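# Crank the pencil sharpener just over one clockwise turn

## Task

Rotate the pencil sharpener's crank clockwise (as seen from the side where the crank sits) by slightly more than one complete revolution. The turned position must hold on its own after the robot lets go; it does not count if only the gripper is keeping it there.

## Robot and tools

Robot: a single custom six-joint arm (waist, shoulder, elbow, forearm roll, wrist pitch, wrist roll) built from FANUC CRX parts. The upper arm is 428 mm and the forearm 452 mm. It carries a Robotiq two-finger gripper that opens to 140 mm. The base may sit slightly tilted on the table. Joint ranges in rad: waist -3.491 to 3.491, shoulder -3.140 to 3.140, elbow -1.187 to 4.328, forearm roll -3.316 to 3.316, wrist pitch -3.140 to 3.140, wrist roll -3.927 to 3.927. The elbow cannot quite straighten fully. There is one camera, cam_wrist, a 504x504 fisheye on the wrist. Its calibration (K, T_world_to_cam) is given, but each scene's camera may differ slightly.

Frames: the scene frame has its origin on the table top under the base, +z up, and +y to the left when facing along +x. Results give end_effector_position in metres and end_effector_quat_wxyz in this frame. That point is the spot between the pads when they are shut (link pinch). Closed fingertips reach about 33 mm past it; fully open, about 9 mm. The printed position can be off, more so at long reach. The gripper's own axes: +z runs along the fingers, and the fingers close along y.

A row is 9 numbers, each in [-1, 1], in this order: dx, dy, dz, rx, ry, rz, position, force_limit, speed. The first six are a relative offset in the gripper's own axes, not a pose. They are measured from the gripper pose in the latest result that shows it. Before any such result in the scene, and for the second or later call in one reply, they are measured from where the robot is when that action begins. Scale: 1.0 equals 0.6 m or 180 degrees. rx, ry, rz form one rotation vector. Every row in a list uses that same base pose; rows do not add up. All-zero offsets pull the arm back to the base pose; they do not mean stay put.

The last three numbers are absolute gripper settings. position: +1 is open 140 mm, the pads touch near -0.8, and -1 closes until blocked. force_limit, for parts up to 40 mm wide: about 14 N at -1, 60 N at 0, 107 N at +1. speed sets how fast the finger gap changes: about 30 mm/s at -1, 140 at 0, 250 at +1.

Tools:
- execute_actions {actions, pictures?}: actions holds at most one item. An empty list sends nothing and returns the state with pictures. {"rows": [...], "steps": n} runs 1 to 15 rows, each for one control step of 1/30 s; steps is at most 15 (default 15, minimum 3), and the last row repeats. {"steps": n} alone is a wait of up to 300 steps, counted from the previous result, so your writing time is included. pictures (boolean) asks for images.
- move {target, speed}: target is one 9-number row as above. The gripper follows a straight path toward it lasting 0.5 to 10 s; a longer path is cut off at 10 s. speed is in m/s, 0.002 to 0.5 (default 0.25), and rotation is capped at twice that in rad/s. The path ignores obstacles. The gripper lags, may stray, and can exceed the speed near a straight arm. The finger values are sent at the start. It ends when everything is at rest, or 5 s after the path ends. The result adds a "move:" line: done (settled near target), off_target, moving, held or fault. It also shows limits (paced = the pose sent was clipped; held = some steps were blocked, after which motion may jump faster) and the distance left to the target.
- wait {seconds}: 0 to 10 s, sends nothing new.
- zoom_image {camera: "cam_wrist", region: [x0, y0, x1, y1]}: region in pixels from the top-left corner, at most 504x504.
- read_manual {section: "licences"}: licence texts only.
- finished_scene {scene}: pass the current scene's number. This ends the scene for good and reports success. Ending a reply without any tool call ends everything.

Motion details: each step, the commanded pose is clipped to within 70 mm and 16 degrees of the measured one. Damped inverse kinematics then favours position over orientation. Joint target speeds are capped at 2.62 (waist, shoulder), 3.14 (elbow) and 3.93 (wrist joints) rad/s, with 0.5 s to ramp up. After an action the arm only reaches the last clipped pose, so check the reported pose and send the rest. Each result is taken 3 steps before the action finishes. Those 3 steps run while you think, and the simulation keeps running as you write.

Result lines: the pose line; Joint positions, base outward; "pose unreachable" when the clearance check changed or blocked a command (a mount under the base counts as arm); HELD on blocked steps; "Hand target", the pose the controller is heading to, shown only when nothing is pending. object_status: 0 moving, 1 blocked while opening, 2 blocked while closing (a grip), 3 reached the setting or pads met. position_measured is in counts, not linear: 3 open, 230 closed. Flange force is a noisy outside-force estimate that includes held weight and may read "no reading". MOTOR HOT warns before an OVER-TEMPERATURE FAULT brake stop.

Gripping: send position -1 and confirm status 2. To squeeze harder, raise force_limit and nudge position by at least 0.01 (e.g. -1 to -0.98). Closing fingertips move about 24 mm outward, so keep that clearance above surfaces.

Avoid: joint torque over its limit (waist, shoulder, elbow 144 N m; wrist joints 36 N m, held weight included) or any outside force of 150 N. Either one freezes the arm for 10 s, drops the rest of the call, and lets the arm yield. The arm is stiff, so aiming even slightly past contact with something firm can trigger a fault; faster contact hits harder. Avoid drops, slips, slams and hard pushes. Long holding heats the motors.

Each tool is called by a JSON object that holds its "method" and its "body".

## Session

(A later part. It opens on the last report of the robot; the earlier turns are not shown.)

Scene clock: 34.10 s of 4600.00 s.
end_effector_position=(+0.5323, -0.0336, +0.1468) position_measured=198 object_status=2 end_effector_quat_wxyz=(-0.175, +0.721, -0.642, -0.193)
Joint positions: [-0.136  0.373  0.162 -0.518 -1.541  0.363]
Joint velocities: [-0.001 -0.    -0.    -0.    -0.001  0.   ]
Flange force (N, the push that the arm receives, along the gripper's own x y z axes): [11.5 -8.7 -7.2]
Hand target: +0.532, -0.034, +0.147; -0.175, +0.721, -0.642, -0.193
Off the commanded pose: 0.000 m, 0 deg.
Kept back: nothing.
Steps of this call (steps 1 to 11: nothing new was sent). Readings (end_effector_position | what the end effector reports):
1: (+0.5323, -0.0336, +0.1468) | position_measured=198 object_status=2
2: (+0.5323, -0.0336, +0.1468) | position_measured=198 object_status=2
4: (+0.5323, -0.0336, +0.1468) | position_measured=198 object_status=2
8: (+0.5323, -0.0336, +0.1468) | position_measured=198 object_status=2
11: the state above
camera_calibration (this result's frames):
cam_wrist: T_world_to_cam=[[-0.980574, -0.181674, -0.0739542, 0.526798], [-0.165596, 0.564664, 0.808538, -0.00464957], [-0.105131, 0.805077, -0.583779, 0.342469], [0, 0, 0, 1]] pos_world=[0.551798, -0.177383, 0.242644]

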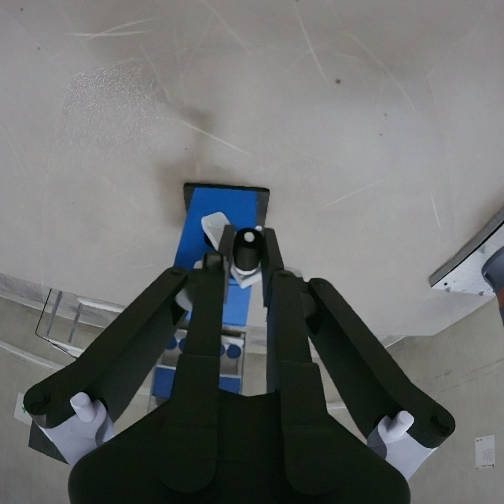

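{"method": "execute_actions", "body": {"actions": [{"rows": [[-0.00102,-0.00336,-0.00174,0,0,0,-1,-1,-0.5],[-0.00199,-0.00675,-0.00341,0,0,0,-1,-1,-0.5],[-0.00289,-0.01024,-0.00496,0,0,0,-1,-1,-0.5],[-0.00371,-0.01380,-0.00637,0,0,0,-1,-1,-0.5],[-0.00446,-0.01742,-0.00765,0,0,0,-1,-1,-0.5],[-0.00512,-0.02110,-0.00879,0,0,0,-1,-1,-0.5],[-0.00570,-0.02484,-0.00978,0,0,0,-1,-1,-0.5],[-0.00621,-0.02862,-0.01064,0,0,0,-1,-1,-0.5],[-0.00663,-0.03244,-0.01136,0,0,0,-1,-1,-0.5],[-0.00695,-0.03630,-0.01192,0,0,0,-1,-1,-0.5],[-0.00721,-0.04018,-0.01235,0,0,0,-1,-1,-0.5],[-0.00737,-0.04408,-0.01262,0,0,0,-1,-1,-0.5]], "steps": 15}]}}

{"method": "wait", "body": {"seconds": 0.3}}

Scene clock: 35.30 s of 4600.00 s.
end_effector_position=(+0.5538, -0.0311, +0.1551) position_measured=198 object_status=2 end_effector_quat_wxyz=(-0.175, +0.721, -0.642, -0.193)
Joint positions: [-0.125  0.409  0.232 -0.52  -1.564  0.338]
Joint velocities: [ 0.032  0.131  0.208 -0.005 -0.051 -0.064]
Flange force (N, the push that the arm receives, along the gripper's own x y z axes): [8.4 -10.3 -8.8]
Steps of this call (steps 1 to 24: nothing new was sent; steps 25 to 36: the first 12 steps of this action). Readings (end_effector_position | what the end effector reports):
25: (+0.5323, -0.0336, +0.1468) | position_measured=198 object_status=2
26: (+0.5330, -0.0336, +0.1472) | position_measured=198 object_status=2
28: (+0.5364, -0.0332, +0.1492) | position_measured=198 object_status=2
32: (+0.5447, -0.0322, +0.1529) | position_measured=198 object_status=2
36: the state above

Scene clock: 35.70 s of 4600.00 s.
end_effector_position=(+0.5585, -0.0306, +0.1557) position_measured=198 object_status=2 end_effector_quat_wxyz=(-0.175, +0.721, -0.642, -0.193)
Joint positions: [-0.123  0.419  0.246 -0.52  -1.568  0.334]
Joint velocities: [0.001 0.    0.    0.002 0.    0.   ]
Flange force (N, the push that the arm receives, along the gripper's own x y z axes): [7.4 -10.0 -7.9]
Hand target: +0.559, -0.031, +0.156; -0.175, +0.721, -0.642, -0.193
Off the commanded pose: 0.000 m, 0 deg.
Kept back: nothing.
Steps of this call (steps 1 to 3: the last 3 steps of your previous action; steps 4 to 12: nothing new was sent). Readings (end_effector_position | what the end effector reports):
1: (+0.5561, -0.0309, +0.1554) | position_measured=198 object_status=2
2: (+0.5579, -0.0307, +0.1556) | position_measured=198 object_status=2
4: (+0.5585, -0.0306, +0.1557) | position_measured=198 object_status=2
8: (+0.5585, -0.0306, +0.1557) | position_measured=198 object_status=2
12: the state above
camera_calibration (this result's frames):
cam_wrist: T_world_to_cam=[[-0.980552, -0.181803, -0.0739245, 0.553687], [-0.165647, 0.564645, 0.80854, -0.00917216], [-0.105254, 0.805061, -0.583779, 0.348099], [0, 0, 0, 1]] pos_world=[0.578039, -0.1744, 0.25156]

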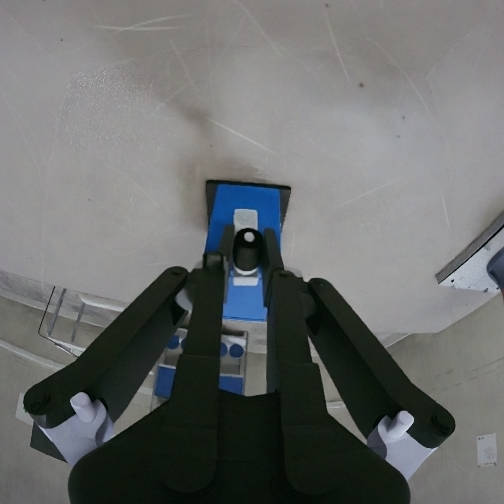

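{"method": "execute_actions", "body": {"actions": [{"rows": [[-0.00007,-0.00375,-0.00011,0,0,0,-1,-1,-0.5],[-0.00006,-0.00752,-0.00010,0,0,0,-1,-1,-0.5],[0.00002,-0.01127,0.00005,0,0,0,-1,-1,-0.5],[0.00018,-0.01500,0.00032,0,0,0,-1,-1,-0.5],[0.00042,-0.01873,0.00074,0,0,0,-1,-1,-0.5],[0.00074,-0.02243,0.00129,0,0,0,-1,-1,-0.5],[0.00113,-0.02611,0.00196,0,0,0,-1,-1,-0.5],[0.00161,-0.02974,0.00278,0,0,0,-1,-1,-0.5],[0.00215,-0.03333,0.00372,0,0,0,-1,-1,-0.5],[0.00278,-0.03688,0.00480,0,0,0,-1,-1,-0.5],[0.00348,-0.04037,0.00599,0,0,0,-1,-1,-0.5],[0.00425,-0.04380,0.00732,0,0,0,-1,-1,-0.5]], "steps": 15}]}}

{"method": "wait", "body": {"seconds": 0.3}}

Scene clock: 36.77 s of 4600.00 s.
end_effector_position=(+0.5805, -0.0281, +0.1524) position_measured=198 object_status=2 end_effector_quat_wxyz=(-0.175, +0.721, -0.642, -0.193)
Joint positions: [-0.113  0.466  0.307 -0.522 -1.574  0.319]
Joint velocities: [ 0.027  0.145  0.156 -0.005 -0.001 -0.028]
Flange force (N, the push that the arm receives, along the gripper's own x y z axes): [4.7 -15.0 -8.2]
Steps of this call (steps 1 to 20: nothing new was sent; steps 21 to 32: the first 12 steps of this action). Readings (end_effector_position | what the end effector reports):
21: (+0.5585, -0.0306, +0.1557) | position_measured=198 object_status=2
22: (+0.5593, -0.0306, +0.1557) | position_measured=198 object_status=2
24: (+0.5632, -0.0302, +0.1558) | position_measured=198 object_status=2
28: (+0.5719, -0.0291, +0.1548) | position_measured=198 object_status=2
32: the state above

Scene clock: 37.17 s of 4600.00 s.
end_effector_position=(+0.5847, -0.0277, +0.1508) position_measured=198 object_status=2 end_effector_quat_wxyz=(-0.175, +0.721, -0.642, -0.193)
Joint positions: [-0.112  0.476  0.317 -0.522 -1.574  0.317]
Joint velocities: [ 0.     0.     0.     0.    -0.001  0.001]
Flange force (N, the push that the arm receives, along the gripper's own x y z axes): [3.0 -10.2 -3.3]
Hand target: +0.585, -0.028, +0.151; -0.175, +0.721, -0.642, -0.193
Off the commanded pose: 0.000 m, 0 deg.
Kept back: nothing.
Steps of this call (steps 1 to 3: the last 3 steps of your previous action; steps 4 to 12: nothing new was sent). Readings (end_effector_position | what the end effector reports):
1: (+0.5826, -0.0279, +0.1516) | position_measured=198 object_status=2
2: (+0.5840, -0.0277, +0.1509) | position_measured=198 object_status=2
4: (+0.5846, -0.0277, +0.1508) | position_measured=198 object_status=2
8: (+0.5847, -0.0277, +0.1508) | position_measured=198 object_status=2
12: the state above
camera_calibration (this result's frames):
cam_wrist: T_world_to_cam=[[-0.980544, -0.181856, -0.0738986, 0.579475], [-0.165653, 0.564619, 0.808557, -0.00252075], [-0.105316, 0.805068, -0.583759, 0.345647], [0, 0, 0, 1]] pos_world=[0.604186, -0.171465, 0.246635]

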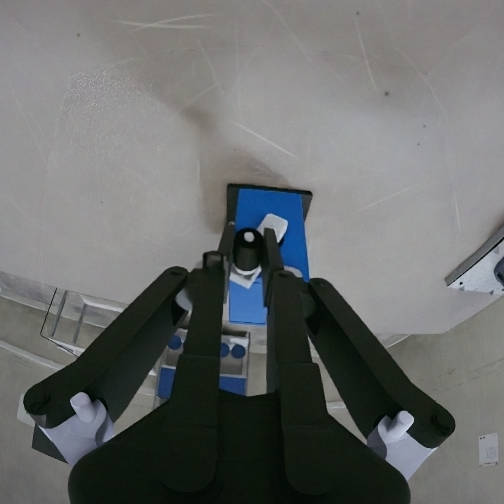

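{"method": "execute_actions", "body": {"actions": [{"rows": [[0,0,0,0,0,0,-0.35,-1,-0.5]], "steps": 10}]}}

{"method": "wait", "body": {"seconds": 0.2}}

Scene clock: 37.47 s of 4600.00 s.
end_effector_position=(+0.5847, -0.0277, +0.1508) position_measured=174 object_status=0 end_effector_quat_wxyz=(-0.175, +0.721, -0.642, -0.193)
Joint positions: [-0.112  0.476  0.317 -0.522 -1.574  0.317]
Joint velocities: [-0.002 -0.    -0.001 -0.    -0.001  0.002]
Flange force (N, the push that the arm receives, along the gripper's own x y z axes): [2.8 -8.9 -2.2]
Steps of this call (steps 1 to 2: nothing new was sent; steps 3 to 9: the first 7 steps of this action). Readings (end_effector_position | what the end effector reports):
3: (+0.5847, -0.0277, +0.1508) | position_measured=198 object_status=0
4: (+0.5847, -0.0277, +0.1508) | position_measured=198 object_status=0
6: (+0.5847, -0.0277, +0.1508) | position_measured=187 object_status=0
9: the state above

Scene clock: 37.77 s of 4600.00 s.
end_effector_position=(+0.5847, -0.0277, +0.1508) position_measured=173 object_status=3 end_effector_quat_wxyz=(-0.175, +0.721, -0.642, -0.193)
Joint positions: [-0.112  0.476  0.317 -0.522 -1.574  0.317]
Joint velocities: [-0.001  0.    -0.001  0.001 -0.001  0.001]
Flange force (N, the push that the arm receives, along the gripper's own x y z axes): [4.9 -11.3 -2.9]
Hand target: +0.585, -0.028, +0.151; -0.175, +0.721, -0.642, -0.193
Off the commanded pose: 0.000 m, 0 deg.
Kept back: nothing.
Steps of this call (steps 1 to 3: the last 3 steps of your previous action; steps 4 to 9: nothing new was sent). Readings (end_effector_position | what the end effector reports):
1: (+0.5847, -0.0277, +0.1508) | position_measured=173 object_status=0
2: (+0.5847, -0.0277, +0.1508) | position_measured=173 object_status=0
4: (+0.5847, -0.0277, +0.1508) | position_measured=173 object_status=0
8: (+0.5847, -0.0277, +0.1508) | position_measured=173 object_status=3
9: the state above
camera_calibration (this result's frames):
cam_wrist: T_world_to_cam=[[-0.98055, -0.18181, -0.0739316, 0.579506], [-0.165656, 0.564638, 0.808543, -0.00251185], [-0.105257, 0.805065, -0.583774, 0.345621], [0, 0, 0, 1]] pos_world=[0.604198, -0.171469, 0.246639]

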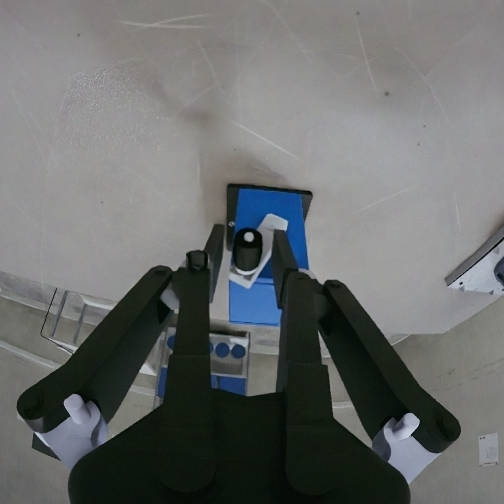

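Released cleanly; now retreat.

{"method": "move", "body": {"target": [0,0,-0.13,0,0,0,-0.1,-1,-0.5], "speed": 0.12}}

Scene clock: 38.97 s of 4600.00 s.
end_effector_position=(+0.5888, -0.0665, +0.2183) position_measured=141 object_status=3 end_effector_quat_wxyz=(-0.175, +0.721, -0.642, -0.193)
Joint positions: [-0.171  0.484  0.479 -0.519 -1.736  0.293]
Joint velocities: [ 0.001 -0.     0.    -0.    -0.001  0.001]
Flange force (N, the push that the arm receives, along the gripper's own x y z axes): [2.5 -12.9 -5.4]
Hand target: +0.589, -0.067, +0.218; -0.175, +0.721, -0.642, -0.193
Off the commanded pose: 0.000 m, 0 deg.
Kept back: nothing.
move: done
camera_calibration (this result's frames):
cam_wrist: T_world_to_cam=[[-0.980447, -0.182327, -0.0740366, 0.581351], [-0.166044, 0.564586, 0.8085, -0.0342424], [-0.105611, 0.804984, -0.583821, 0.416908], [0, 0, 0, 1]] pos_world=[0.608328, -0.210276, 0.314126]

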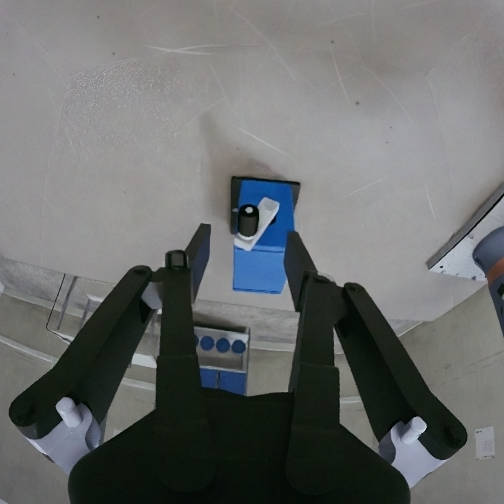

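{"method": "zoom_image", "body": {"camera": "cam_wrist", "region": [200, 160, 330, 300]}}

Region (200, 160, 330, 300) of cam_wrist's 504x504 image, scaled by 3.600, with more detail than that image has; it fills the left 468 columns of this view, and the rest is white.

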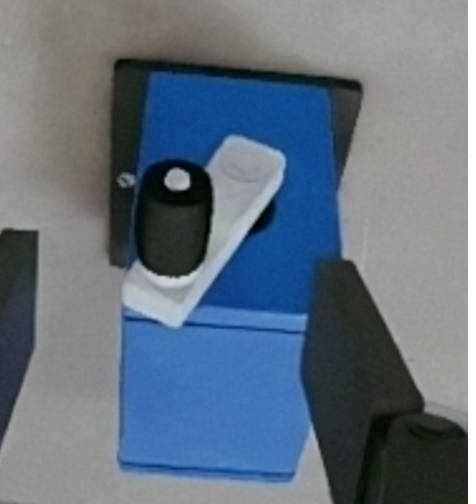

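{"method": "finished_scene", "body": {"scene": 2}}

The scene is finished: the task was done.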